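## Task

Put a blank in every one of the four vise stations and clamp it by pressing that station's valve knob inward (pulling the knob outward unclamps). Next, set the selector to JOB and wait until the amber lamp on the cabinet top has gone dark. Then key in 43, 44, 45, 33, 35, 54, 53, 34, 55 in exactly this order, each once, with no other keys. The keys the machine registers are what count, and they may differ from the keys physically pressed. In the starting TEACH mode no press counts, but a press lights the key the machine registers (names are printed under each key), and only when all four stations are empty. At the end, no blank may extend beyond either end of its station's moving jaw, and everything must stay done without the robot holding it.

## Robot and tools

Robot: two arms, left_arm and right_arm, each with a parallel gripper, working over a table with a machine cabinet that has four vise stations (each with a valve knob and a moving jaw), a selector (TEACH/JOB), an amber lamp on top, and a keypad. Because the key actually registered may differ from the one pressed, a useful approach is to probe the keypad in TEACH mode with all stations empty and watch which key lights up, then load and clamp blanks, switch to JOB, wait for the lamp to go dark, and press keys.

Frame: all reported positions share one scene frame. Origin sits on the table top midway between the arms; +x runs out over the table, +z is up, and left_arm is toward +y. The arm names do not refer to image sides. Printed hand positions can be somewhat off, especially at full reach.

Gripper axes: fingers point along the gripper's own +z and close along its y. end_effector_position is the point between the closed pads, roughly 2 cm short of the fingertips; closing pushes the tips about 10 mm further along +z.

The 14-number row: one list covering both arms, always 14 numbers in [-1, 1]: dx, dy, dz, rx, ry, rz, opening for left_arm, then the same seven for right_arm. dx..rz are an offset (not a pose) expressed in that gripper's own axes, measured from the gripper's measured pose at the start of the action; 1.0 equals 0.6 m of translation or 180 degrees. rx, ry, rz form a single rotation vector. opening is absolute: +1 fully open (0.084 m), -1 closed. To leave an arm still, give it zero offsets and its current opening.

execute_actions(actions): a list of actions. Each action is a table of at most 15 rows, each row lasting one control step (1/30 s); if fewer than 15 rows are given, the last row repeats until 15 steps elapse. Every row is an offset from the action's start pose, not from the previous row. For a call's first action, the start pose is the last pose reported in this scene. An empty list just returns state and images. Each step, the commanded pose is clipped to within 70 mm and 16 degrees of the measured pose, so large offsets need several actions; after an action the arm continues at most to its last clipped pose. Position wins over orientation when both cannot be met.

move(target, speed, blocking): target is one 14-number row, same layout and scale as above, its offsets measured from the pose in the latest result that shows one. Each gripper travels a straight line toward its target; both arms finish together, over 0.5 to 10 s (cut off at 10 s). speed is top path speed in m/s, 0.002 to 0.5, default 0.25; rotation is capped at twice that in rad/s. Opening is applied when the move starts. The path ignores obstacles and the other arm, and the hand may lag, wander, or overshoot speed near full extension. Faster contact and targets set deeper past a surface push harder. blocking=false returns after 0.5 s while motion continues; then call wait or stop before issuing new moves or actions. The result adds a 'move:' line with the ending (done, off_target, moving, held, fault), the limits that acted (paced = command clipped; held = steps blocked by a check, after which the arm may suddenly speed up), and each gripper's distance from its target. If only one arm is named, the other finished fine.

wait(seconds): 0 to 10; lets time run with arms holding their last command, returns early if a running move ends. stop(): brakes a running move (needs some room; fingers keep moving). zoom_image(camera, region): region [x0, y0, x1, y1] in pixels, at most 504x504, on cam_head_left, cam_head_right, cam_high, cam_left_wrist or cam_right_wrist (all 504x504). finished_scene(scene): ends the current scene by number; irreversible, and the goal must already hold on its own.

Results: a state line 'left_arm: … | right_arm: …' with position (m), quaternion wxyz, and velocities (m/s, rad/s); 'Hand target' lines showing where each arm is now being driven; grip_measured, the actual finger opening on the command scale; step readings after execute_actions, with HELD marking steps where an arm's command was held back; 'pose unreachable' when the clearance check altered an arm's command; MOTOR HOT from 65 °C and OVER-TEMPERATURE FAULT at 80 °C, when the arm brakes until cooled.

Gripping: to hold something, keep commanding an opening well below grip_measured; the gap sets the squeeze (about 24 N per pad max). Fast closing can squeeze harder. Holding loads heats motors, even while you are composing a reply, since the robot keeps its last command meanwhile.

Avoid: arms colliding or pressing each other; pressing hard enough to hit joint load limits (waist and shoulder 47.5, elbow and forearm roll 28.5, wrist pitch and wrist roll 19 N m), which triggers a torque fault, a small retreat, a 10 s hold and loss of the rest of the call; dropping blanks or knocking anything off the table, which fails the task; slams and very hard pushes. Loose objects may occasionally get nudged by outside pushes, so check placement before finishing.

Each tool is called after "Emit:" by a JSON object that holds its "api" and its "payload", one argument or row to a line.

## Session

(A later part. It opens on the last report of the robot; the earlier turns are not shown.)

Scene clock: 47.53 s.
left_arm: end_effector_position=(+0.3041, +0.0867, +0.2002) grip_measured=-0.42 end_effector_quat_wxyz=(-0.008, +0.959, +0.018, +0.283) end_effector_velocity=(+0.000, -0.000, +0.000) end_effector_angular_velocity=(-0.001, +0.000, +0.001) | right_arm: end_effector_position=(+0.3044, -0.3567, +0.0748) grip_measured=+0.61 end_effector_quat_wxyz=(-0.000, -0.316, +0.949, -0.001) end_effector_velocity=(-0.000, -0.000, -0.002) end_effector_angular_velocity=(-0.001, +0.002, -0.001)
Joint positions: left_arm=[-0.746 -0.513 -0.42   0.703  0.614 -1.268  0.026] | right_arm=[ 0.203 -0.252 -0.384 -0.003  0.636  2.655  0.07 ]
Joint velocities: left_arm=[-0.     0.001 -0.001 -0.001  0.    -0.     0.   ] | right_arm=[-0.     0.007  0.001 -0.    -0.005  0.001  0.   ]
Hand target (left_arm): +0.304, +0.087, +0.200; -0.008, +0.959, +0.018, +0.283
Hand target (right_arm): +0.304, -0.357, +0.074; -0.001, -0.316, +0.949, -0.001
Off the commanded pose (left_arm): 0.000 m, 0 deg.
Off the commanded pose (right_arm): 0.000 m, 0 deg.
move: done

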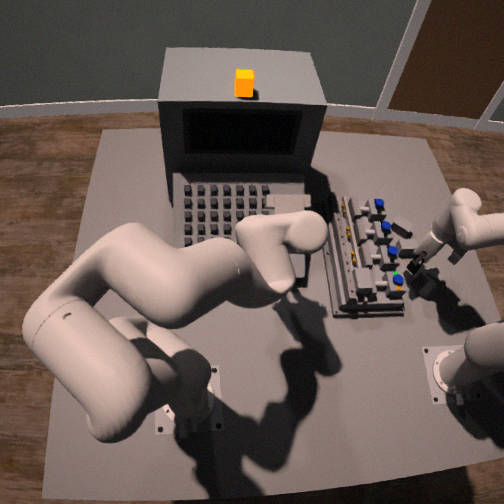

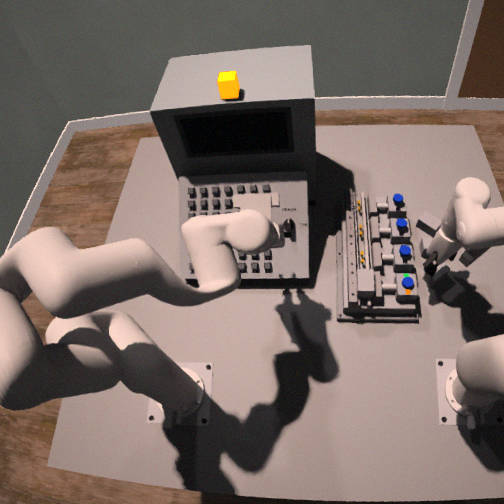

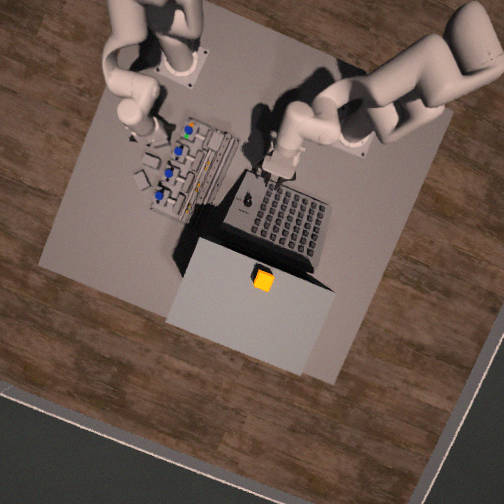

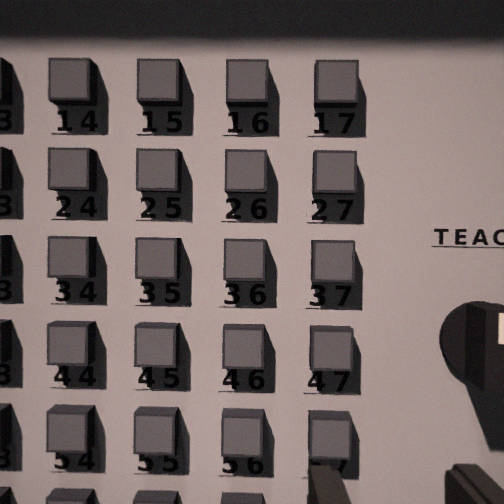

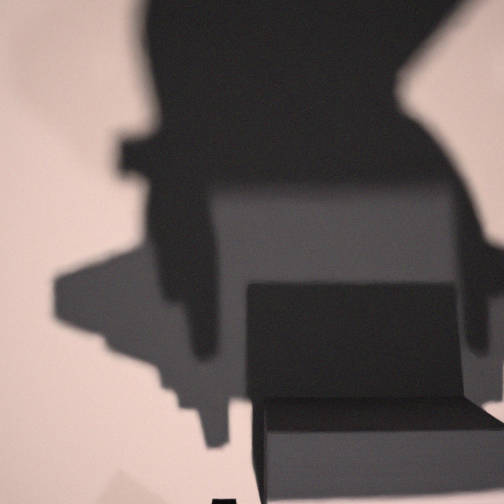

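Emit:
{"api": "execute_actions", "payload": {
  "actions": [
    [[0,0,0,0,0,0,-0.4,0,0,0.012,0,0,0,0.62],[0,0,0,0,0,0,-0.4,0,0,0.024,0,0,0,0.62],[0,0,0,0,0,0,-0.4,0,0,0.036,0,0,0,0.62],[0,0,0,0,0,0,-0.4,0,0,0.046,0,0,0,0.62],[0,0,0,0,0,0,-0.4,0,0,0.055,0,0,0,0.62]],
    [[0,0,0,0,0,0,-0.4,0,0,0,0,0,0,0.45],[0,0,0,0,0,0,-0.4,0,0,0,0,0,0,0.38],[0,0,0,0,0,0,-0.4,0,0,0,0,0,0,0.3],[0,0,0,0,0,0,-0.4,0,0,0,0,0,0,0.2],[0,0,0,0,0,0,-0.4,0,0,0,0,0,0,0.1],[0,0,0,0,0,0,-0.4,0,0,0,0,0,0,0],[0,0,0,0,0,0,-0.4,0,0,0,0,0,0,-0.2],[0,0,0,0,0,0,-0.4,0,0,0,0,0,0,-0.2],[0,0,0,0,0,0,-0.4,0,0,0,0,0,0,-0.2],[0,0,0,0,0,0,-0.4,0,0,-0.02,0,0,0,-0.2],[0,0,0,0,0,0,-0.4,0,0,-0.04,0,0,0,-0.2],[0,0,0,0,0,0,-0.4,0,0,-0.06,0,0,0,-0.2]]
  ]
}}

Emit:
{"api": "move", "payload": {
  "target": [0,0,0,0,0,0,-0.4,0,0,-0.17,0,0,-0.294,-0.2],
  "speed": 0.5
}}

Scene clock: 50.37 s.
left_arm: end_effector_position=(+0.3041, +0.0867, +0.2002) grip_measured=-0.42 end_effector_quat_wxyz=(-0.008, +0.959, +0.018, +0.283) end_effector_velocity=(+0.000, +0.000, -0.000) end_effector_angular_velocity=(+0.000, +0.000, +0.001) | right_arm: end_effector_position=(+0.3048, -0.3566, +0.0621) grip_measured=+0.37 end_effector_quat_wxyz=(-0.000, -0.316, +0.949, -0.001) end_effector_velocity=(+0.049, +0.007, +0.176) end_effector_angular_velocity=(+0.020, -0.137, +0.001)
Joint positions: left_arm=[-0.746 -0.513 -0.42   0.703  0.614 -1.268  0.026] | right_arm=[ 0.203 -0.209 -0.376 -0.003  0.585  2.655  0.06 ]
Joint velocities: left_arm=[ 0.     0.001 -0.    -0.     0.    -0.     0.   ] | right_arm=[ 0.001 -0.506 -0.158 -0.001  0.525 -0.001  0.   ]
Hand target (left_arm): +0.304, +0.087, +0.200; -0.008, +0.959, +0.018, +0.283
Hand target (right_arm): +0.305, -0.357, +0.077; +0.000, -0.316, +0.949, -0.001
Off the commanded pose (left_arm): 0.000 m, 0 deg.
Off the commanded pose (right_arm): 0.017 m, 0 deg.
Step readings (end_effector_position; steps 1 to 15: 1st action; 16 to 30: 2nd action):
0: left_arm (+0.3041, +0.0867, +0.2002) | right_arm (+0.3042, -0.3567, +0.0744)
1: left_arm (+0.3041, +0.0867, +0.2002) | right_arm (+0.3043, -0.3567, +0.0744)
2: left_arm (+0.3041, +0.0867, +0.2002) | right_arm (+0.3047, -0.3567, +0.0738)
4: left_arm (+0.3041, +0.0867, +0.2002) | right_arm (+0.3050, -0.3566, +0.0691)
8: left_arm (+0.3041, +0.0867, +0.2002) | right_arm (+0.3015, -0.3571, +0.0515)
15: left_arm (+0.3041, +0.0867, +0.2002) | right_arm (+0.3040, -0.3567, +0.0428)
16: left_arm (+0.3041, +0.0867, +0.2002) | right_arm (+0.3042, -0.3567, +0.0426)
17: left_arm (+0.3041, +0.0867, +0.2002) | right_arm (+0.3042, -0.3567, +0.0425)
19: left_arm (+0.3041, +0.0867, +0.2002) | right_arm (+0.3042, -0.3567, +0.0427)
23: left_arm (+0.3041, +0.0867, +0.2002) | right_arm (+0.3041, -0.3567, +0.0428)
30: end_effector_position above

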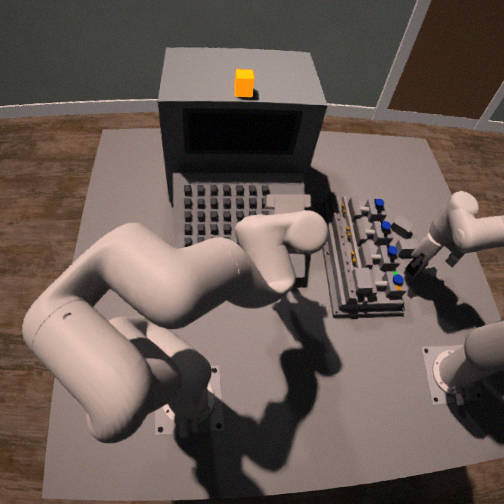

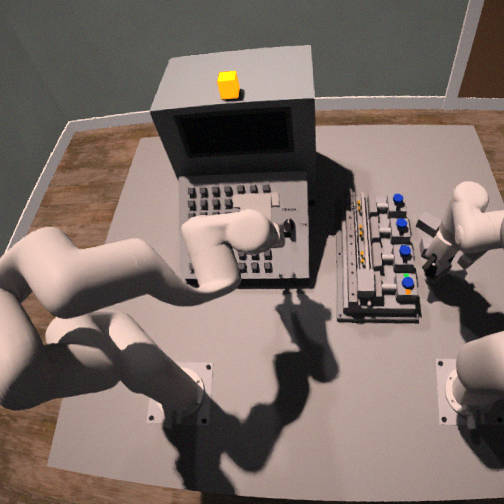

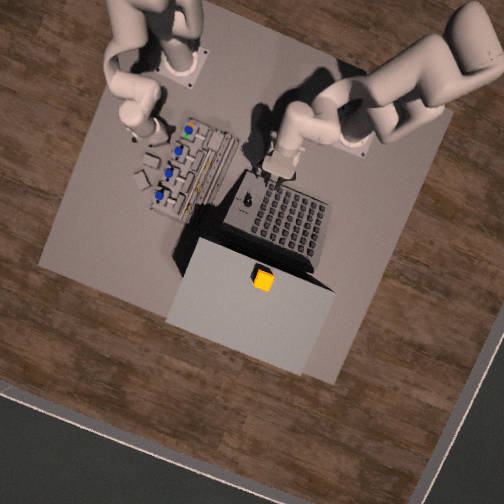

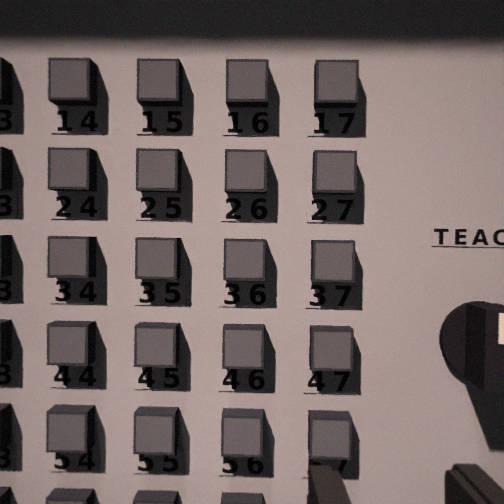

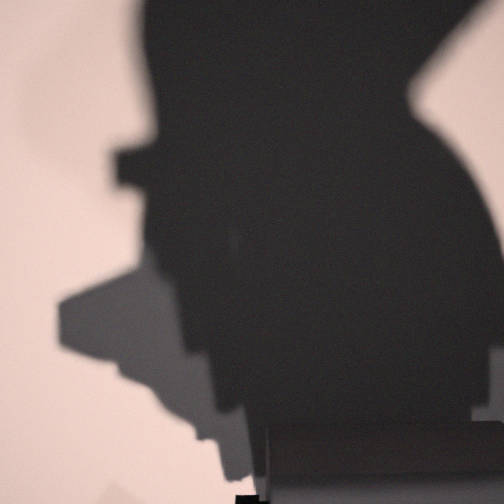

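Scene clock: 51.93 s.
left_arm: end_effector_position=(+0.3041, +0.0867, +0.2002) grip_measured=-0.42 end_effector_quat_wxyz=(-0.008, +0.959, +0.018, +0.283) end_effector_velocity=(-0.000, +0.000, -0.000) end_effector_angular_velocity=(+0.001, +0.000, +0.000) | right_arm: end_effector_position=(+0.3050, -0.3567, +0.1638) grip_measured=+0.37 end_effector_quat_wxyz=(+0.001, +0.705, -0.709, +0.001) end_effector_velocity=(+0.001, -0.000, +0.001) end_effector_angular_velocity=(+0.003, +0.001, +0.008)
Joint positions: left_arm=[-0.746 -0.513 -0.42   0.703  0.614 -1.268  0.026] | right_arm=[ 0.204 -0.462 -0.506 -0.003  0.969  1.732  0.06 ]
Joint velocities: left_arm=[-0.    -0.    -0.     0.     0.002  0.    -0.   ] | right_arm=[-0.002  0.001 -0.004  0.003  0.004 -0.012  0.   ]
Hand target (left_arm): +0.304, +0.087, +0.200; -0.008, +0.959, +0.018, +0.283
Hand target (right_arm): +0.305, -0.357, +0.164; +0.001, +0.705, -0.709, +0.001
Off the commanded pose (left_arm): 0.000 m, 0 deg.
Off the commanded pose (right_arm): 0.000 m, 0 deg.
move: done

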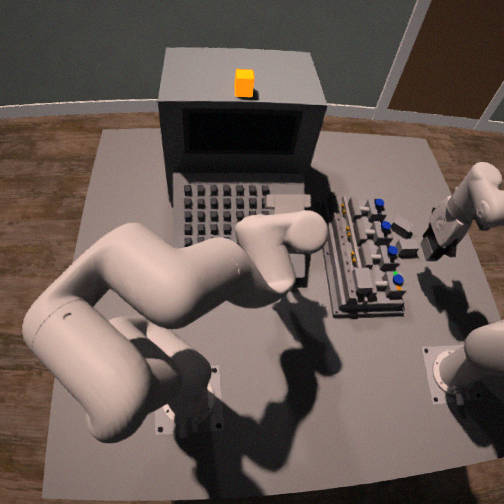

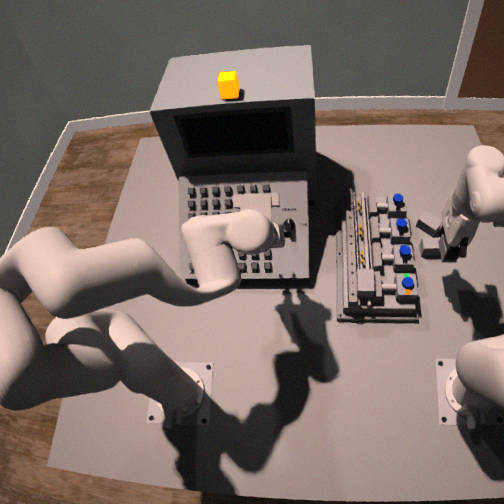

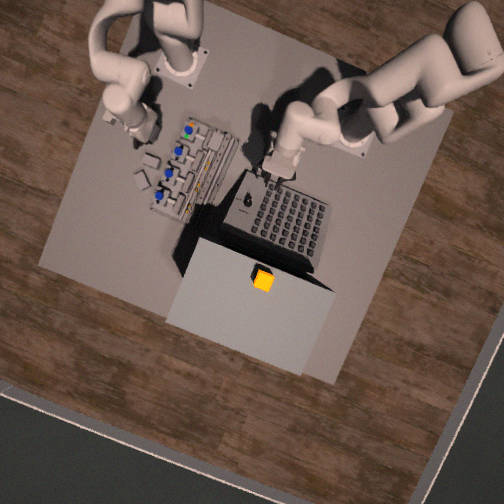

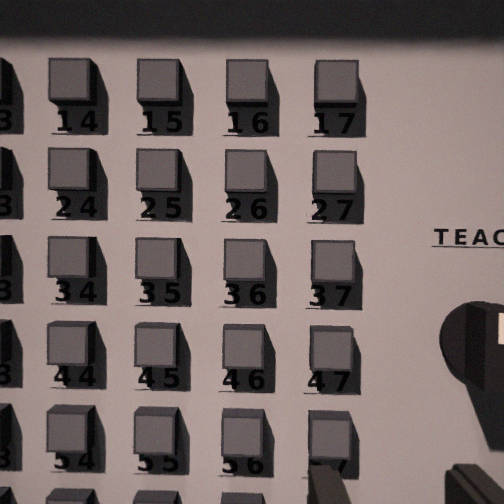

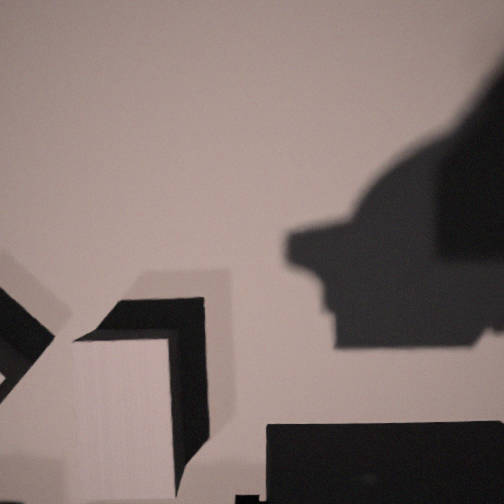

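Emit:
{"api": "move", "payload": {
  "target": [0,0,0,0,0,0,-0.4,-0.335,-0.032,0,0,0,0,-0.2],
  "speed": 0.35
}}

Emit:
{"api": "move", "payload": {
  "target": [0,0,0,0,0,0,-0.4,0,0,0.06,0,0,0,-0.2],
  "speed": 0.15
}}

Scene clock: 53.97 s.
left_arm: end_effector_position=(+0.3041, +0.0867, +0.2002) grip_measured=-0.42 end_effector_quat_wxyz=(-0.008, +0.959, +0.018, +0.283) end_effector_velocity=(-0.000, +0.000, -0.000) end_effector_angular_velocity=(+0.000, +0.001, +0.001) | right_arm: end_effector_position=(+0.3252, -0.1558, +0.1636) grip_measured=+0.37 end_effector_quat_wxyz=(-0.000, +0.705, -0.709, +0.000) end_effector_velocity=(+0.001, +0.002, +0.000) end_effector_angular_velocity=(-0.003, +0.000, +0.002)
Joint positions: left_arm=[-0.746 -0.513 -0.42   0.703  0.614 -1.268  0.026] | right_arm=[ 0.685 -0.103 -0.833 -0.001  0.937  2.212  0.06 ]
Joint velocities: left_arm=[ 0.     0.     0.    -0.001  0.001 -0.001 -0.   ] | right_arm=[ 0.004  0.008 -0.009 -0.002  0.004  0.003  0.   ]
Hand target (left_arm): +0.304, +0.087, +0.200; -0.008, +0.959, +0.018, +0.283
Hand target (right_arm): +0.325, -0.155, +0.163; +0.000, +0.705, -0.709, +0.000
Off the commanded pose (left_arm): 0.000 m, 0 deg.
Off the commanded pose (right_arm): 0.000 m, 0 deg.
move: done

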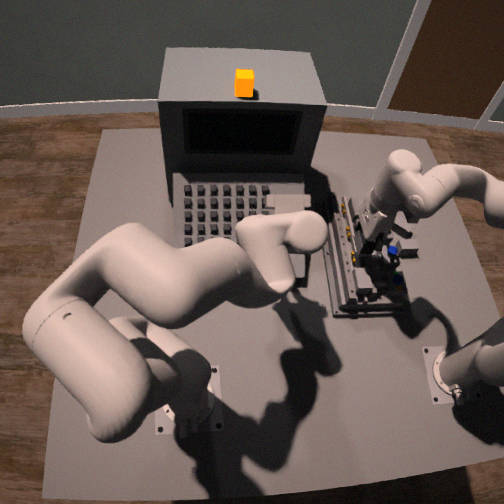

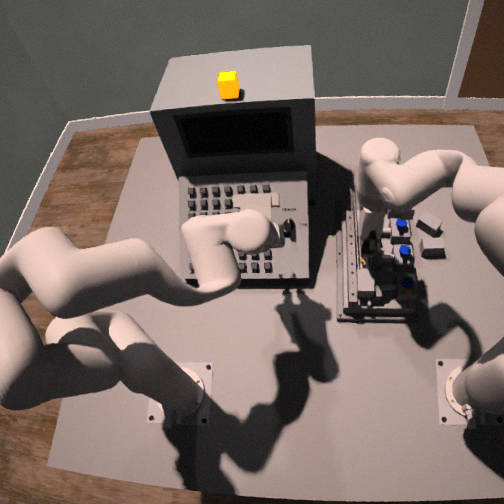

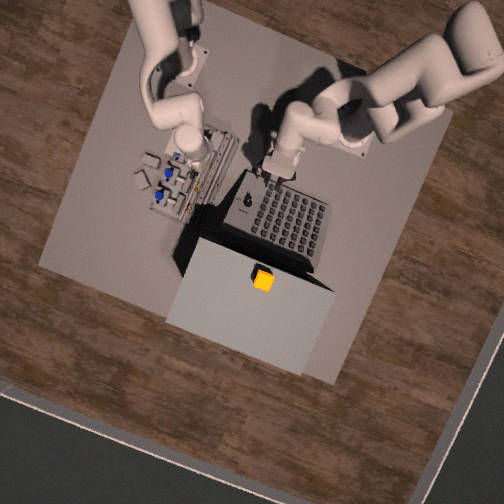

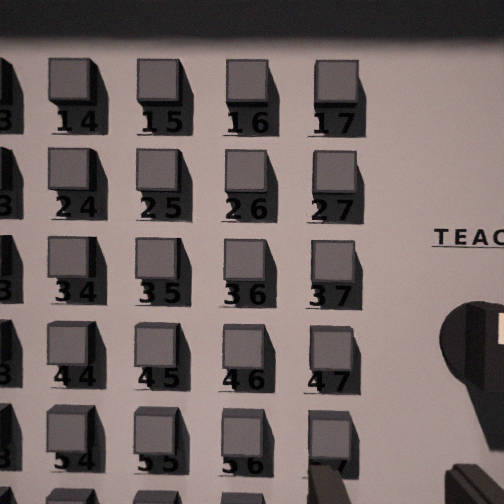

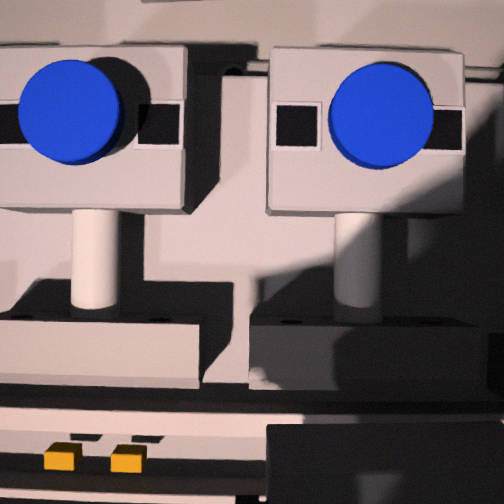

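Scene clock: 54.80 s.
left_arm: end_effector_position=(+0.3041, +0.0867, +0.2002) grip_measured=-0.42 end_effector_quat_wxyz=(-0.008, +0.959, +0.018, +0.283) end_effector_velocity=(+0.000, -0.000, +0.000) end_effector_angular_velocity=(+0.001, -0.001, -0.001) | right_arm: end_effector_position=(+0.3252, -0.1557, +0.1281) grip_measured=+0.37 end_effector_quat_wxyz=(-0.000, +0.705, -0.709, +0.000) end_effector_velocity=(-0.000, -0.000, -0.003) end_effector_angular_velocity=(-0.001, +0.001, +0.001)
Joint positions: left_arm=[-0.746 -0.513 -0.42   0.703  0.614 -1.268  0.026] | right_arm=[ 0.685 -0.045 -0.785 -0.001  0.829  2.212  0.06 ]
Joint velocities: left_arm=[-0.    -0.    -0.     0.002 -0.    -0.    -0.   ] | right_arm=[ 0.     0.004  0.004 -0.    -0.007 -0.    -0.   ]
Hand target (left_arm): +0.304, +0.087, +0.200; -0.008, +0.959, +0.018, +0.283
Hand target (right_arm): +0.325, -0.156, +0.128; -0.000, +0.705, -0.709, +0.000
Off the commanded pose (left_arm): 0.000 m, 0 deg.
Off the commanded pose (right_arm): 0.001 m, 0 deg.
move: done

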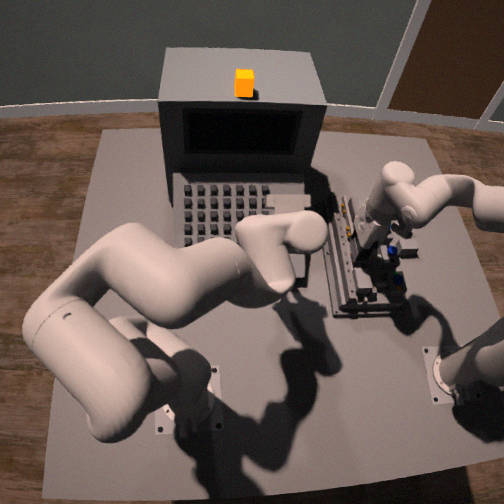

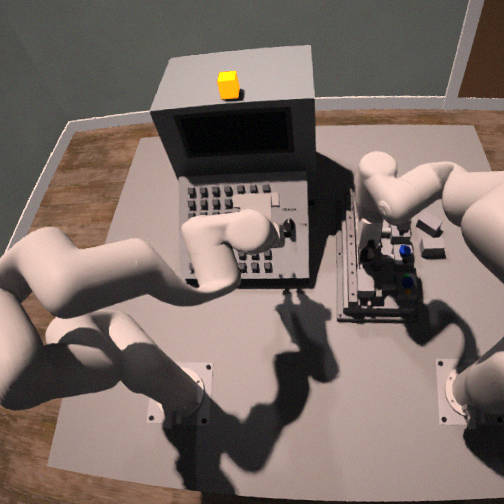

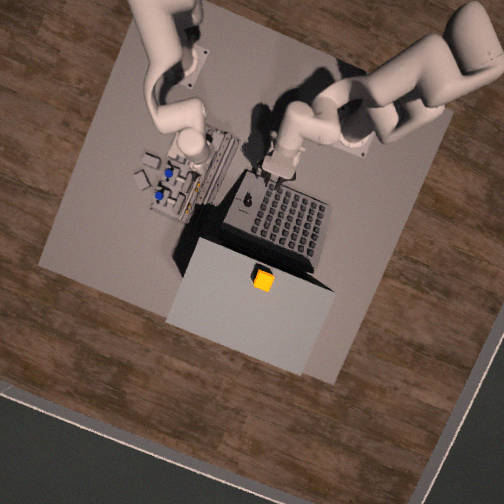

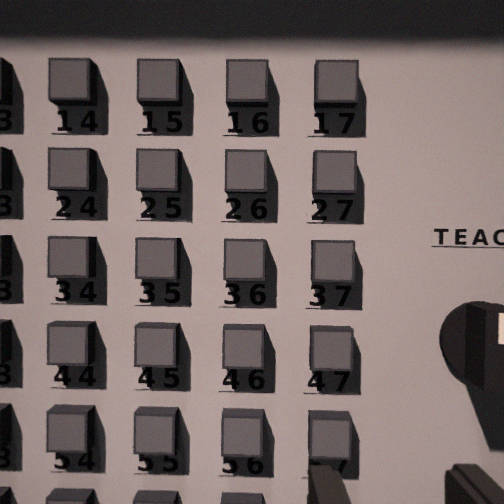

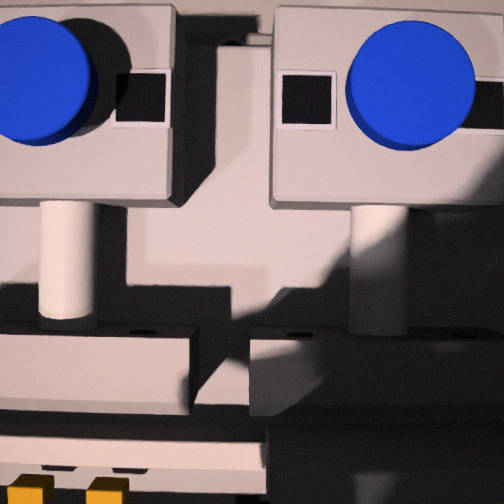

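Emit:
{"api": "execute_actions", "payload": {
  "actions": [
    [[0,0,0,0,0,0,-0.4,0,0.0025,0.002,0,0,0,-0.2],[0,0,0,0,0,0,-0.4,0,0.0025,0.005,0,0,0,-0.2],[0,0,0,0,0,0,-0.4,0,0.0025,0.008,0,0,0,-0.2],[0,0,0,0,0,0,-0.4,0,0.0025,0.011,0,0,0,-0.2],[0,0,0,0,0,0,-0.4,0,0.0025,0.014,0,0,0,-0.2],[0,0,0,0,0,0,-0.4,0,0.0025,0.017,0,0,0,-0.2],[0,0,0,0,0,0,-0.4,0,0.0025,0.019,0,0,0,-0.2],[0,0,0,0,0,0,-0.4,0,0.0025,0.021,0,0,0,-0.2],[0,0,0,0,0,0,-0.4,0,0.0025,0.023,0,0,0,-0.2]],
    [[0,0,0,0,0,0,-0.4,0,0,0,0,0,0,0],[0,0,0,0,0,0,-0.4,0,0,0,0,0,0,0.2],[0,0,0,0,0,0,-0.4,0,0,0,0,0,0,0.35],[0,0,0,0,0,0,-0.4,0,0,0,0,0,0,0.4],[0,0,0,0,0,0,-0.4,0,0,0,0,0,0,0.45],[0,0,0,0,0,0,-0.4,0,0,0,0,0,0,0.54]],
    [[0,0,0,0,0,0,-0.4,0,0,-0.01,0,0,0,0.54],[0,0,0,0,0,0,-0.4,0,0,-0.02,0,0,0,0.54],[0,0,0,0,0,0,-0.4,0,0,-0.035,0,0,0,0.54],[0,0,0,0,0,0,-0.4,0,0,-0.05,0,0,0,0.54],[0,0,0,0,0,0,-0.4,0,0,-0.058,0,0,0,0.54]]
  ]
}}

Emit:
{"api": "move", "payload": {
  "target": [0,0,0,0,0,0,-0.4,0.165,0,0.008,0,0,0,-1],
  "speed": 0.3
}}

Scene clock: 57.90 s.
left_arm: end_effector_position=(+0.3041, +0.0867, +0.2002) grip_measured=-0.42 end_effector_quat_wxyz=(-0.008, +0.959, +0.018, +0.283) end_effector_velocity=(-0.000, -0.000, -0.000) end_effector_angular_velocity=(-0.002, +0.002, +0.001) | right_arm: end_effector_position=(+0.3236, -0.1558, +0.1489) grip_measured=+0.53 end_effector_quat_wxyz=(-0.000, +0.705, -0.709, +0.000) end_effector_velocity=(-0.004, -0.002, +0.002) end_effector_angular_velocity=(-0.009, +0.015, -0.001)
Joint positions: left_arm=[-0.746 -0.513 -0.42   0.703  0.614 -1.268  0.026] | right_arm=[ 0.687 -0.085 -0.807 -0.001  0.892  2.214  0.066]
Joint velocities: left_arm=[ 0.     0.    -0.    -0.003 -0.001  0.     0.   ] | right_arm=[ 0.001 -0.005 -0.005  0.002  0.028  0.     0.   ]
Hand target (left_arm): +0.304, +0.087, +0.200; -0.008, +0.959, +0.018, +0.283
Hand target (right_arm): +0.324, -0.156, +0.150; -0.001, +0.705, -0.709, +0.000
Off the commanded pose (left_arm): 0.000 m, 0 deg.
Off the commanded pose (right_arm): 0.001 m, 0 deg.
Step readings (end_effector_position; steps 1 to 15: 1st action; 16 to 30: 2nd action; 31 to 45: 3rd action):
0: left_arm (+0.3041, +0.0867, +0.2002) | right_arm (+0.3250, -0.1558, +0.1276)
1: left_arm (+0.3041, +0.0867, +0.2002) | right_arm (+0.3250, -0.1558, +0.1276)
2: left_arm (+0.3041, +0.0867, +0.2002) | right_arm (+0.3249, -0.1557, +0.1275)
4: left_arm (+0.3041, +0.0867, +0.2002) | right_arm (+0.3245, -0.1556, +0.1266)
8: left_arm (+0.3041, +0.0867, +0.2002) | right_arm (+0.3237, -0.1557, +0.1210)
15: left_arm (+0.3041, +0.0867, +0.2002) | right_arm (+0.3236, -0.1557, +0.1149)
16: left_arm (+0.3041, +0.0867, +0.2002) | right_arm (+0.3237, -0.1556, +0.1148)
17: left_arm (+0.3041, +0.0867, +0.2002) | right_arm (+0.3237, -0.1556, +0.1148)
19: left_arm (+0.3041, +0.0867, +0.2002) | right_arm (+0.3237, -0.1556, +0.1149)
23: left_arm (+0.3041, +0.0867, +0.2002) | right_arm (+0.3238, -0.1555, +0.1152)
30: left_arm (+0.3041, +0.0867, +0.2002) | right_arm (+0.3237, -0.1556, +0.1151)
31: left_arm (+0.3041, +0.0867, +0.2002) | right_arm (+0.3236, -0.1557, +0.1151)
32: left_arm (+0.3041, +0.0867, +0.2002) | right_arm (+0.3234, -0.1559, +0.1156)
34: left_arm (+0.3041, +0.0867, +0.2002) | right_arm (+0.3229, -0.1562, +0.1200)
38: left_arm (+0.3041, +0.0867, +0.2002) | right_arm (+0.3248, -0.1549, +0.1410)
45: end_effector_position above

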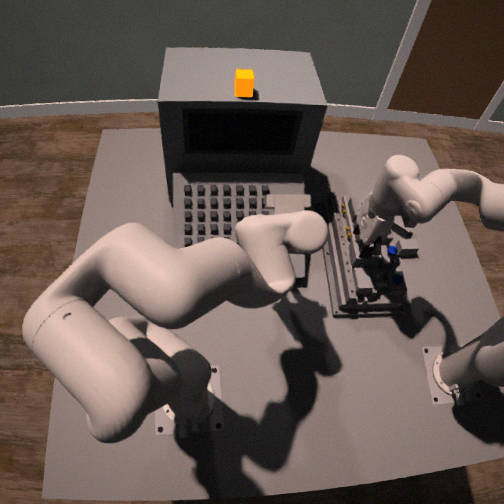

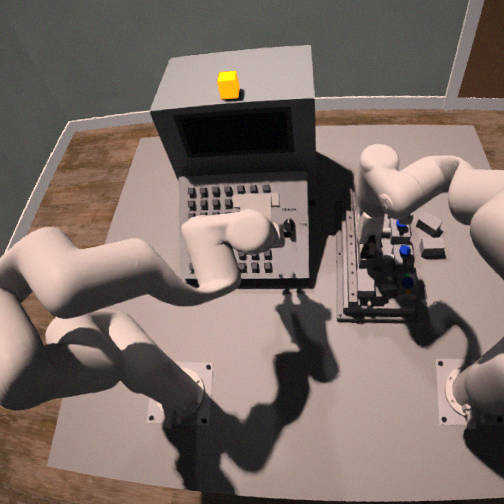

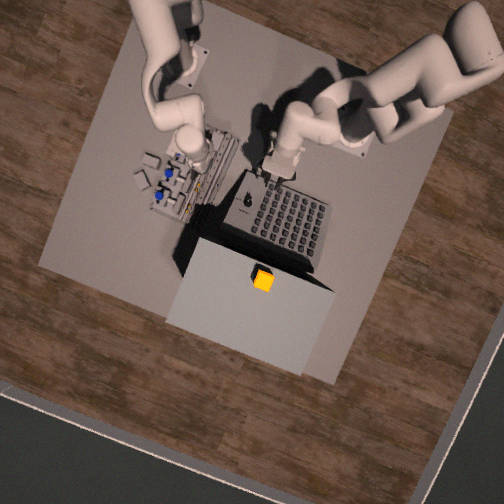

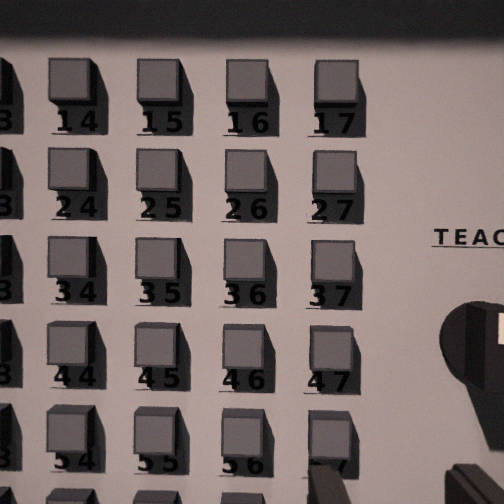

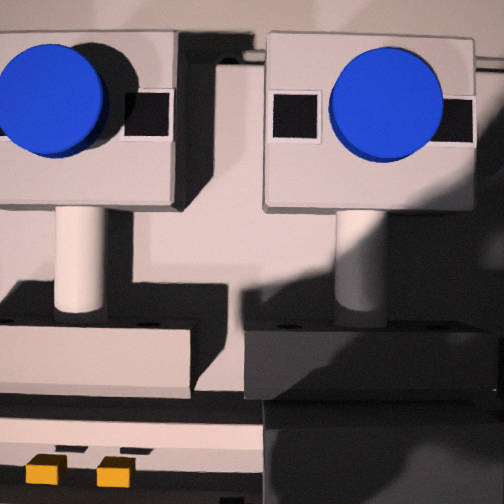

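Scene clock: 58.87 s.
left_arm: end_effector_position=(+0.3041, +0.0867, +0.2002) grip_measured=-0.42 end_effector_quat_wxyz=(-0.008, +0.959, +0.018, +0.283) end_effector_velocity=(-0.000, +0.000, -0.000) end_effector_angular_velocity=(+0.001, +0.000, -0.000) | right_arm: end_effector_position=(+0.3231, -0.2546, +0.1441) grip_measured=-1.00 end_effector_quat_wxyz=(+0.000, +0.705, -0.709, +0.001) end_effector_velocity=(+0.000, -0.002, +0.000) end_effector_angular_velocity=(+0.001, -0.001, +0.000)
Joint positions: left_arm=[-0.746 -0.513 -0.42   0.703  0.614 -1.268  0.026] | right_arm=[ 0.472 -0.25  -0.624 -0.001  0.874  1.999  0.   ]
Joint velocities: left_arm=[-0.  0.  0.  0.  0.  0.  0.] | right_arm=[-0.006 -0.004  0.003  0.001  0.    -0.007  0.   ]
Hand target (left_arm): +0.304, +0.087, +0.200; -0.008, +0.959, +0.018, +0.283
Hand target (right_arm): +0.323, -0.255, +0.144; +0.000, +0.705, -0.709, +0.001
Off the commanded pose (left_arm): 0.000 m, 0 deg.
Off the commanded pose (right_arm): 0.000 m, 0 deg.
move: done

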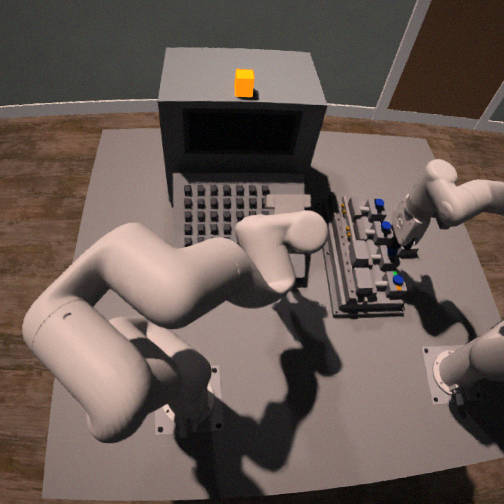

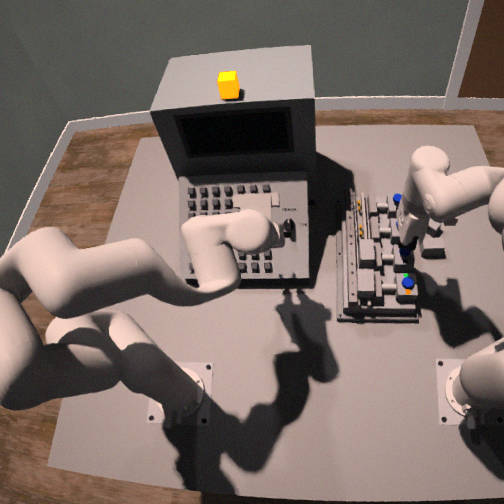

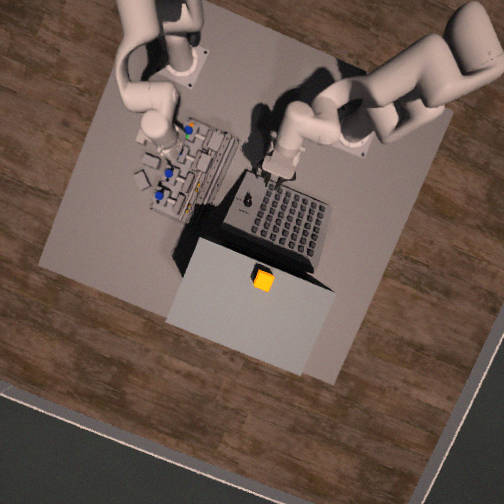

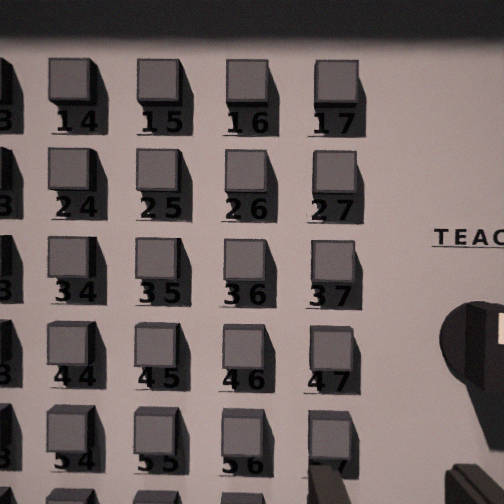

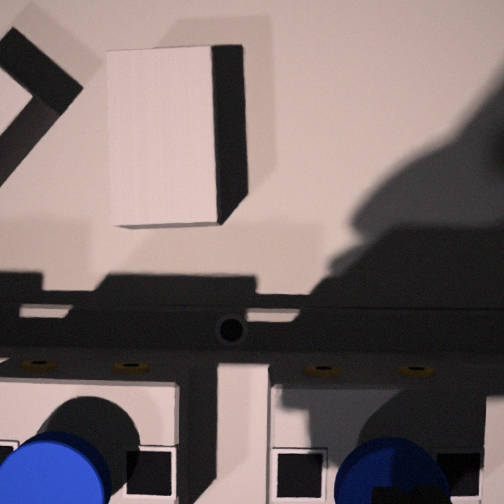

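Emit:
{"api": "execute_actions", "payload": {
  "actions": [
    [[0,0,0,0,0,0,-0.4,0,0,0.008,0,0,0,-1],[0,0,0,0,0,0,-0.4,0,0,0.014,0,0,0,-1],[0,0,0,0,0,0,-0.4,0,0,0.02,0,0,0,-1],[0,0,0,0,0,0,-0.4,0,0,0.025,0,0,0,-1],[0,0,0,0,0,0,-0.4,0,0,0.03,0,0,0,-1],[0,0,0,0,0,0,-0.4,0,0,0.034,0,0,0,-1],[0,0,0,0,0,0,-0.4,0,0,0.038,0,0,0,-1],[0,0,0,0,0,0,-0.4,0,0,0.042,0,0,0,-1],[0,0,0,0,0,0,-0.4,0,0,0.047,0,0,0,-1]],
    [[0,0,0,0,0,0,-0.4,0,0,-0.02,0,0,0,-1],[0,0,0,0,0,0,-0.4,0,0,-0.04,0,0,0,-1]]
  ]
}}

Scene clock: 64.53 s.
left_arm: end_effector_position=(+0.3041, +0.0867, +0.2002) grip_measured=-0.42 end_effector_quat_wxyz=(-0.008, +0.959, +0.018, +0.283) end_effector_velocity=(-0.000, +0.000, -0.000) end_effector_angular_velocity=(+0.000, +0.002, +0.002) | right_arm: end_effector_position=(+0.3235, -0.2545, +0.1421) grip_measured=-1.00 end_effector_quat_wxyz=(-0.001, +0.705, -0.709, +0.001) end_effector_velocity=(+0.001, +0.001, +0.005) end_effector_angular_velocity=(+0.001, -0.003, +0.001)
Joint positions: left_arm=[-0.746 -0.513 -0.42   0.703  0.614 -1.268  0.026] | right_arm=[ 0.472 -0.247 -0.62  -0.001  0.865  1.999  0.   ]
Joint velocities: left_arm=[ 0.    -0.     0.    -0.002  0.002  0.    -0.   ] | right_arm=[ 0.    -0.007 -0.008 -0.     0.012 -0.     0.   ]
Hand target (left_arm): +0.304, +0.087, +0.200; -0.008, +0.959, +0.018, +0.283
Hand target (right_arm): +0.324, -0.254, +0.143; -0.001, +0.705, -0.709, +0.001
Off the commanded pose (left_arm): 0.000 m, 0 deg.
Off the commanded pose (right_arm): 0.001 m, 0 deg.
Step readings (end_effector_position; steps 1 to 15: 1st action; 16 to 30: 2nd action):
0: left_arm (+0.3041, +0.0867, +0.2002) | right_arm (+0.3231, -0.2549, +0.1441)
1: left_arm (+0.3041, +0.0867, +0.2002) | right_arm (+0.3232, -0.2549, +0.1441)
2: left_arm (+0.3041, +0.0867, +0.2002) | right_arm (+0.3234, -0.2548, +0.1436)
4: left_arm (+0.3041, +0.0867, +0.2002) | right_arm (+0.3236, -0.2546, +0.1405)
8: left_arm (+0.3041, +0.0867, +0.2002) | right_arm (+0.3223, -0.2550, +0.1292)
15: left_arm (+0.3041, +0.0867, +0.2002) | right_arm (+0.3238, -0.2543, +0.1189)
16: left_arm (+0.3041, +0.0867, +0.2002) | right_arm (+0.3240, -0.2542, +0.1189)
17: left_arm (+0.3041, +0.0867, +0.2002) | right_arm (+0.3237, -0.2543, +0.1196)
19: left_arm (+0.3041, +0.0867, +0.2002) | right_arm (+0.3216, -0.2553, +0.1244)
23: left_arm (+0.3041, +0.0867, +0.2002) | right_arm (+0.3246, -0.2539, +0.1396)
30: end_effector_position above

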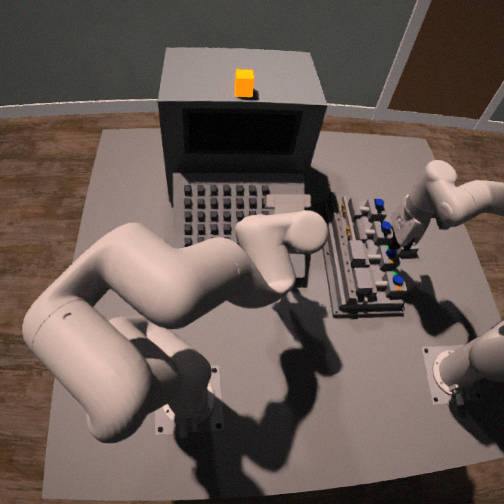

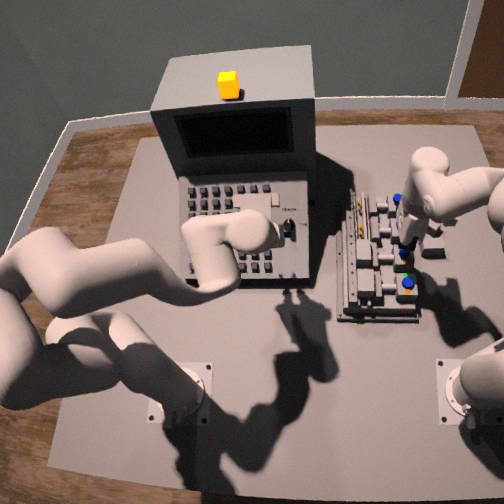

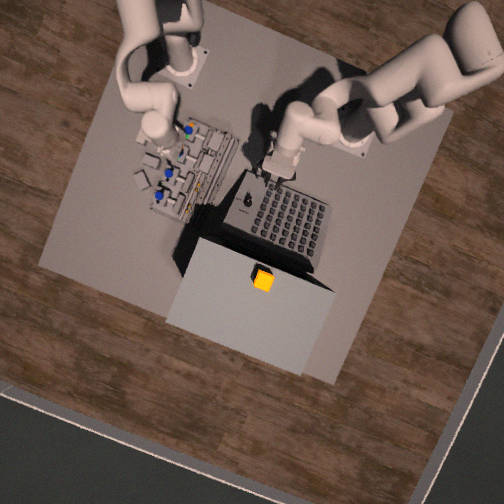

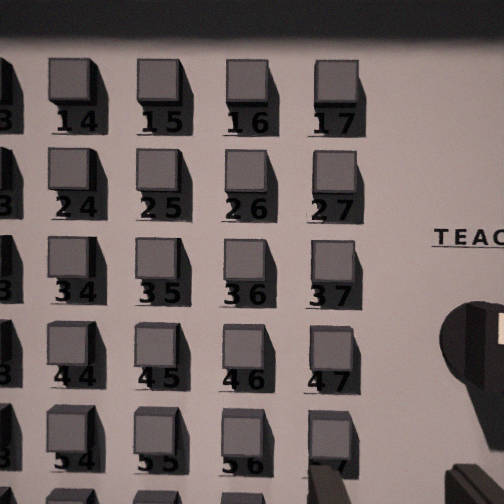

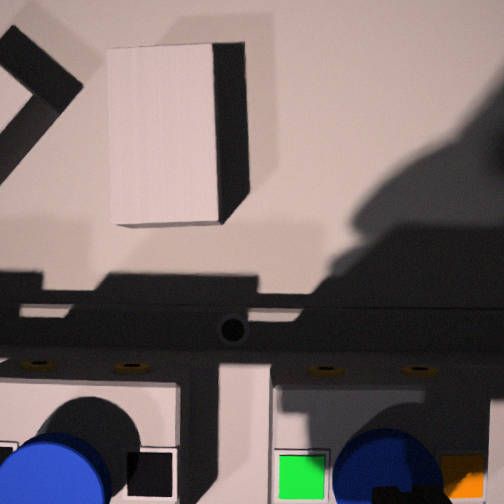

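Emit:
{"api": "move", "payload": {
  "target": [0.033,0.1,0,0,0,0,-0.4,0.165,-0.103,0.02,0,0,0.485,0.6],
  "speed": 0.5
}}

Emit:
{"api": "move", "payload": {
  "target": [0,0,0,0,0,0,-0.4,0,0,0.093,0,0,0,0.62],
  "speed": 0.3
}}

Scene clock: 67.53 s.
left_arm: end_effector_position=(+0.3230, +0.0275, +0.2106) grip_measured=-0.42 end_effector_quat_wxyz=(-0.008, +0.959, +0.018, +0.283) end_effector_velocity=(+0.000, -0.001, +0.000) end_effector_angular_velocity=(-0.001, -0.000, -0.001) | right_arm: end_effector_position=(+0.3847, -0.3539, +0.1301) grip_measured=+0.59 end_effector_quat_wxyz=(+0.001, -0.021, +1.000, -0.000) end_effector_velocity=(-0.001, -0.001, -0.001) end_effector_angular_velocity=(-0.002, +0.003, -0.011)
Joint positions: left_arm=[-0.842 -0.311 -0.625  0.721  0.667 -1.361  0.026] | right_arm=[ 0.18  -0.113 -0.716 -0.001  0.827  3.23   0.069]
Joint velocities: left_arm=[-0.001  0.001 -0.002 -0.    -0.001 -0.     0.   ] | right_arm=[-0.     0.001  0.    -0.003  0.001  0.012 -0.   ]
Hand target (left_arm): +0.323, +0.027, +0.211; -0.008, +0.959, +0.018, +0.283
Hand target (right_arm): +0.385, -0.354, +0.130; +0.001, -0.021, +1.000, -0.001
Off the commanded pose (left_arm): 0.000 m, 0 deg.
Off the commanded pose (right_arm): 0.000 m, 0 deg.
move: done

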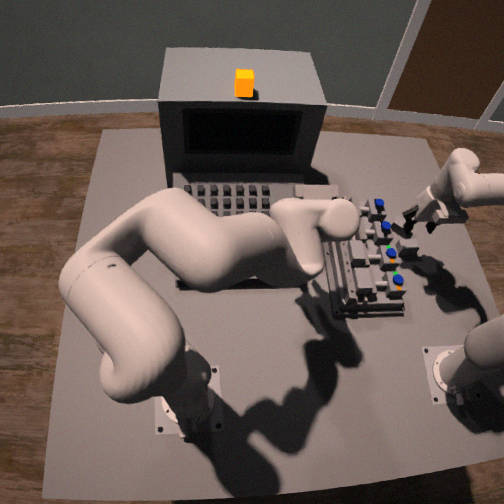

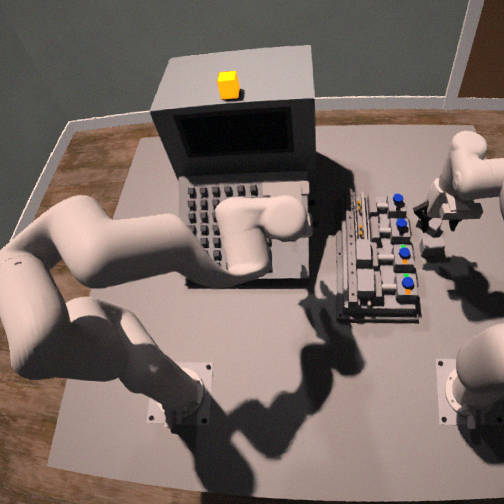

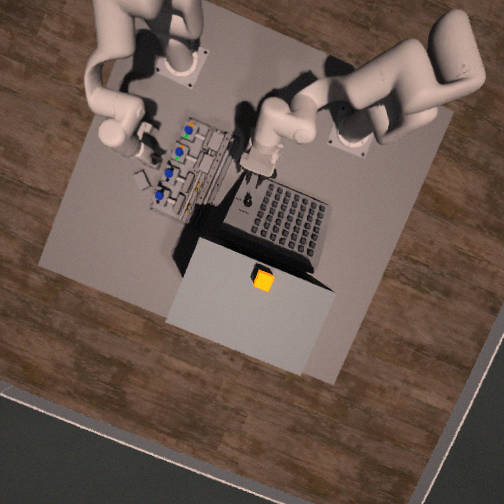

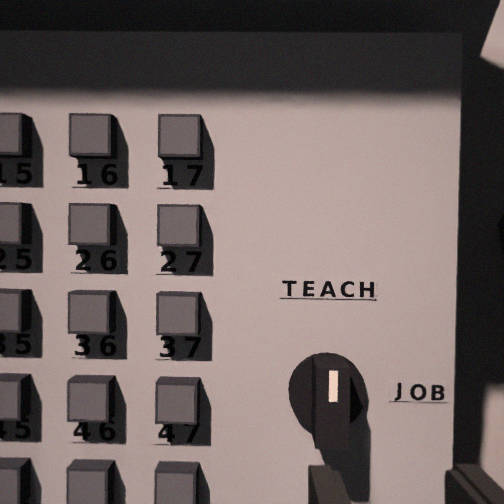

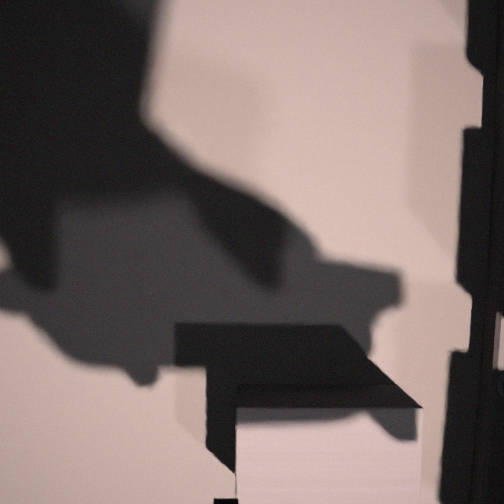

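Scene clock: 68.43 s.
left_arm: end_effector_position=(+0.3230, +0.0275, +0.2106) grip_measured=-0.42 end_effector_quat_wxyz=(-0.008, +0.959, +0.018, +0.283) end_effector_velocity=(+0.000, -0.000, +0.000) end_effector_angular_velocity=(-0.000, -0.001, -0.001) | right_arm: end_effector_position=(+0.3848, -0.3537, +0.0748) grip_measured=+0.61 end_effector_quat_wxyz=(+0.002, -0.022, +1.000, -0.000) end_effector_velocity=(-0.001, +0.000, -0.004) end_effector_angular_velocity=(-0.000, +0.007, -0.000)
Joint positions: left_arm=[-0.842 -0.311 -0.625  0.721  0.667 -1.361  0.026] | right_arm=[ 0.18   0.009 -0.662 -0.001  0.65   3.23   0.07 ]
Joint velocities: left_arm=[-0.    -0.001  0.     0.001 -0.     0.     0.   ] | right_arm=[ 0.     0.01   0.002  0.001 -0.005 -0.    -0.   ]
Hand target (left_arm): +0.323, +0.027, +0.211; -0.008, +0.959, +0.018, +0.283
Hand target (right_arm): +0.385, -0.354, +0.074; +0.001, -0.022, +1.000, -0.000
Off the commanded pose (left_arm): 0.000 m, 0 deg.
Off the commanded pose (right_arm): 0.001 m, 0 deg.
move: done

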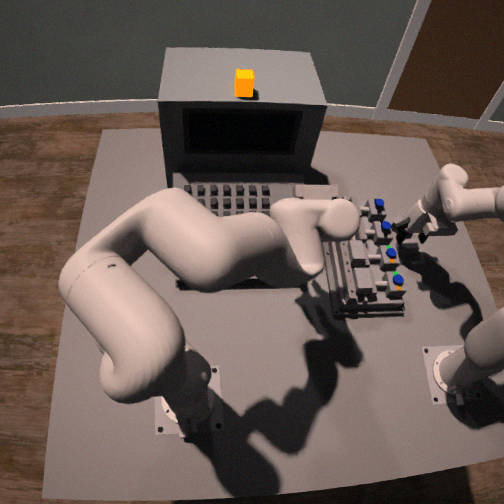

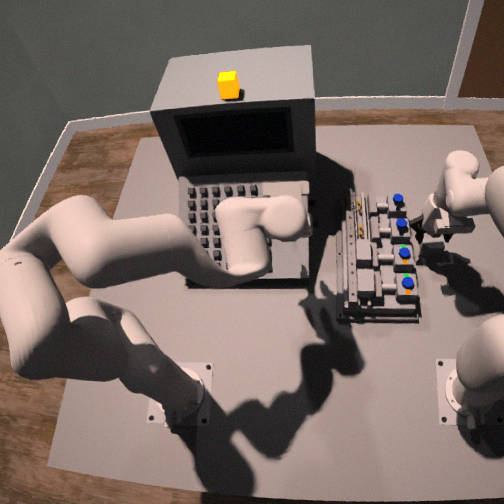

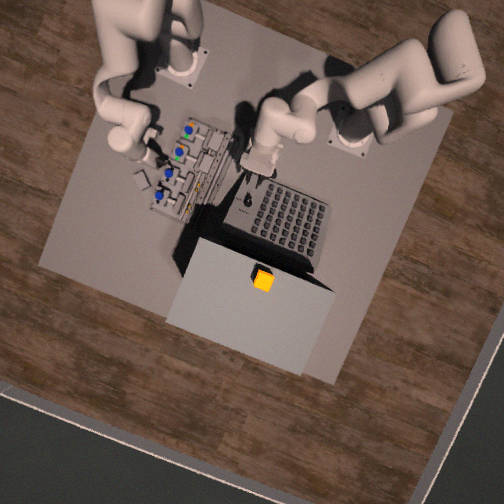

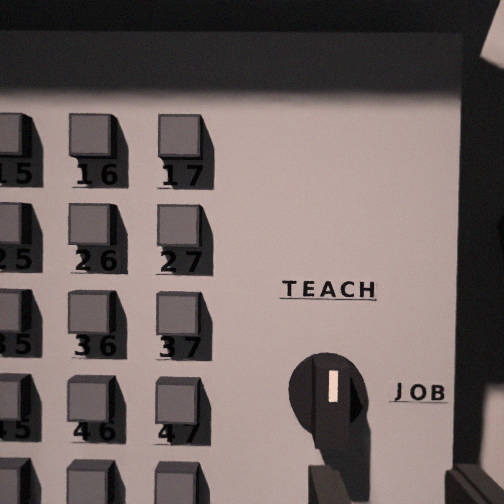

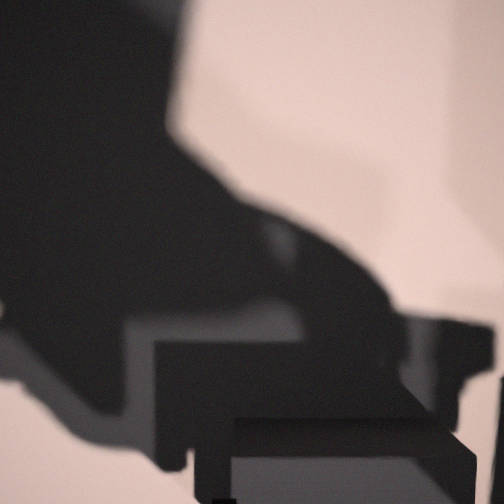

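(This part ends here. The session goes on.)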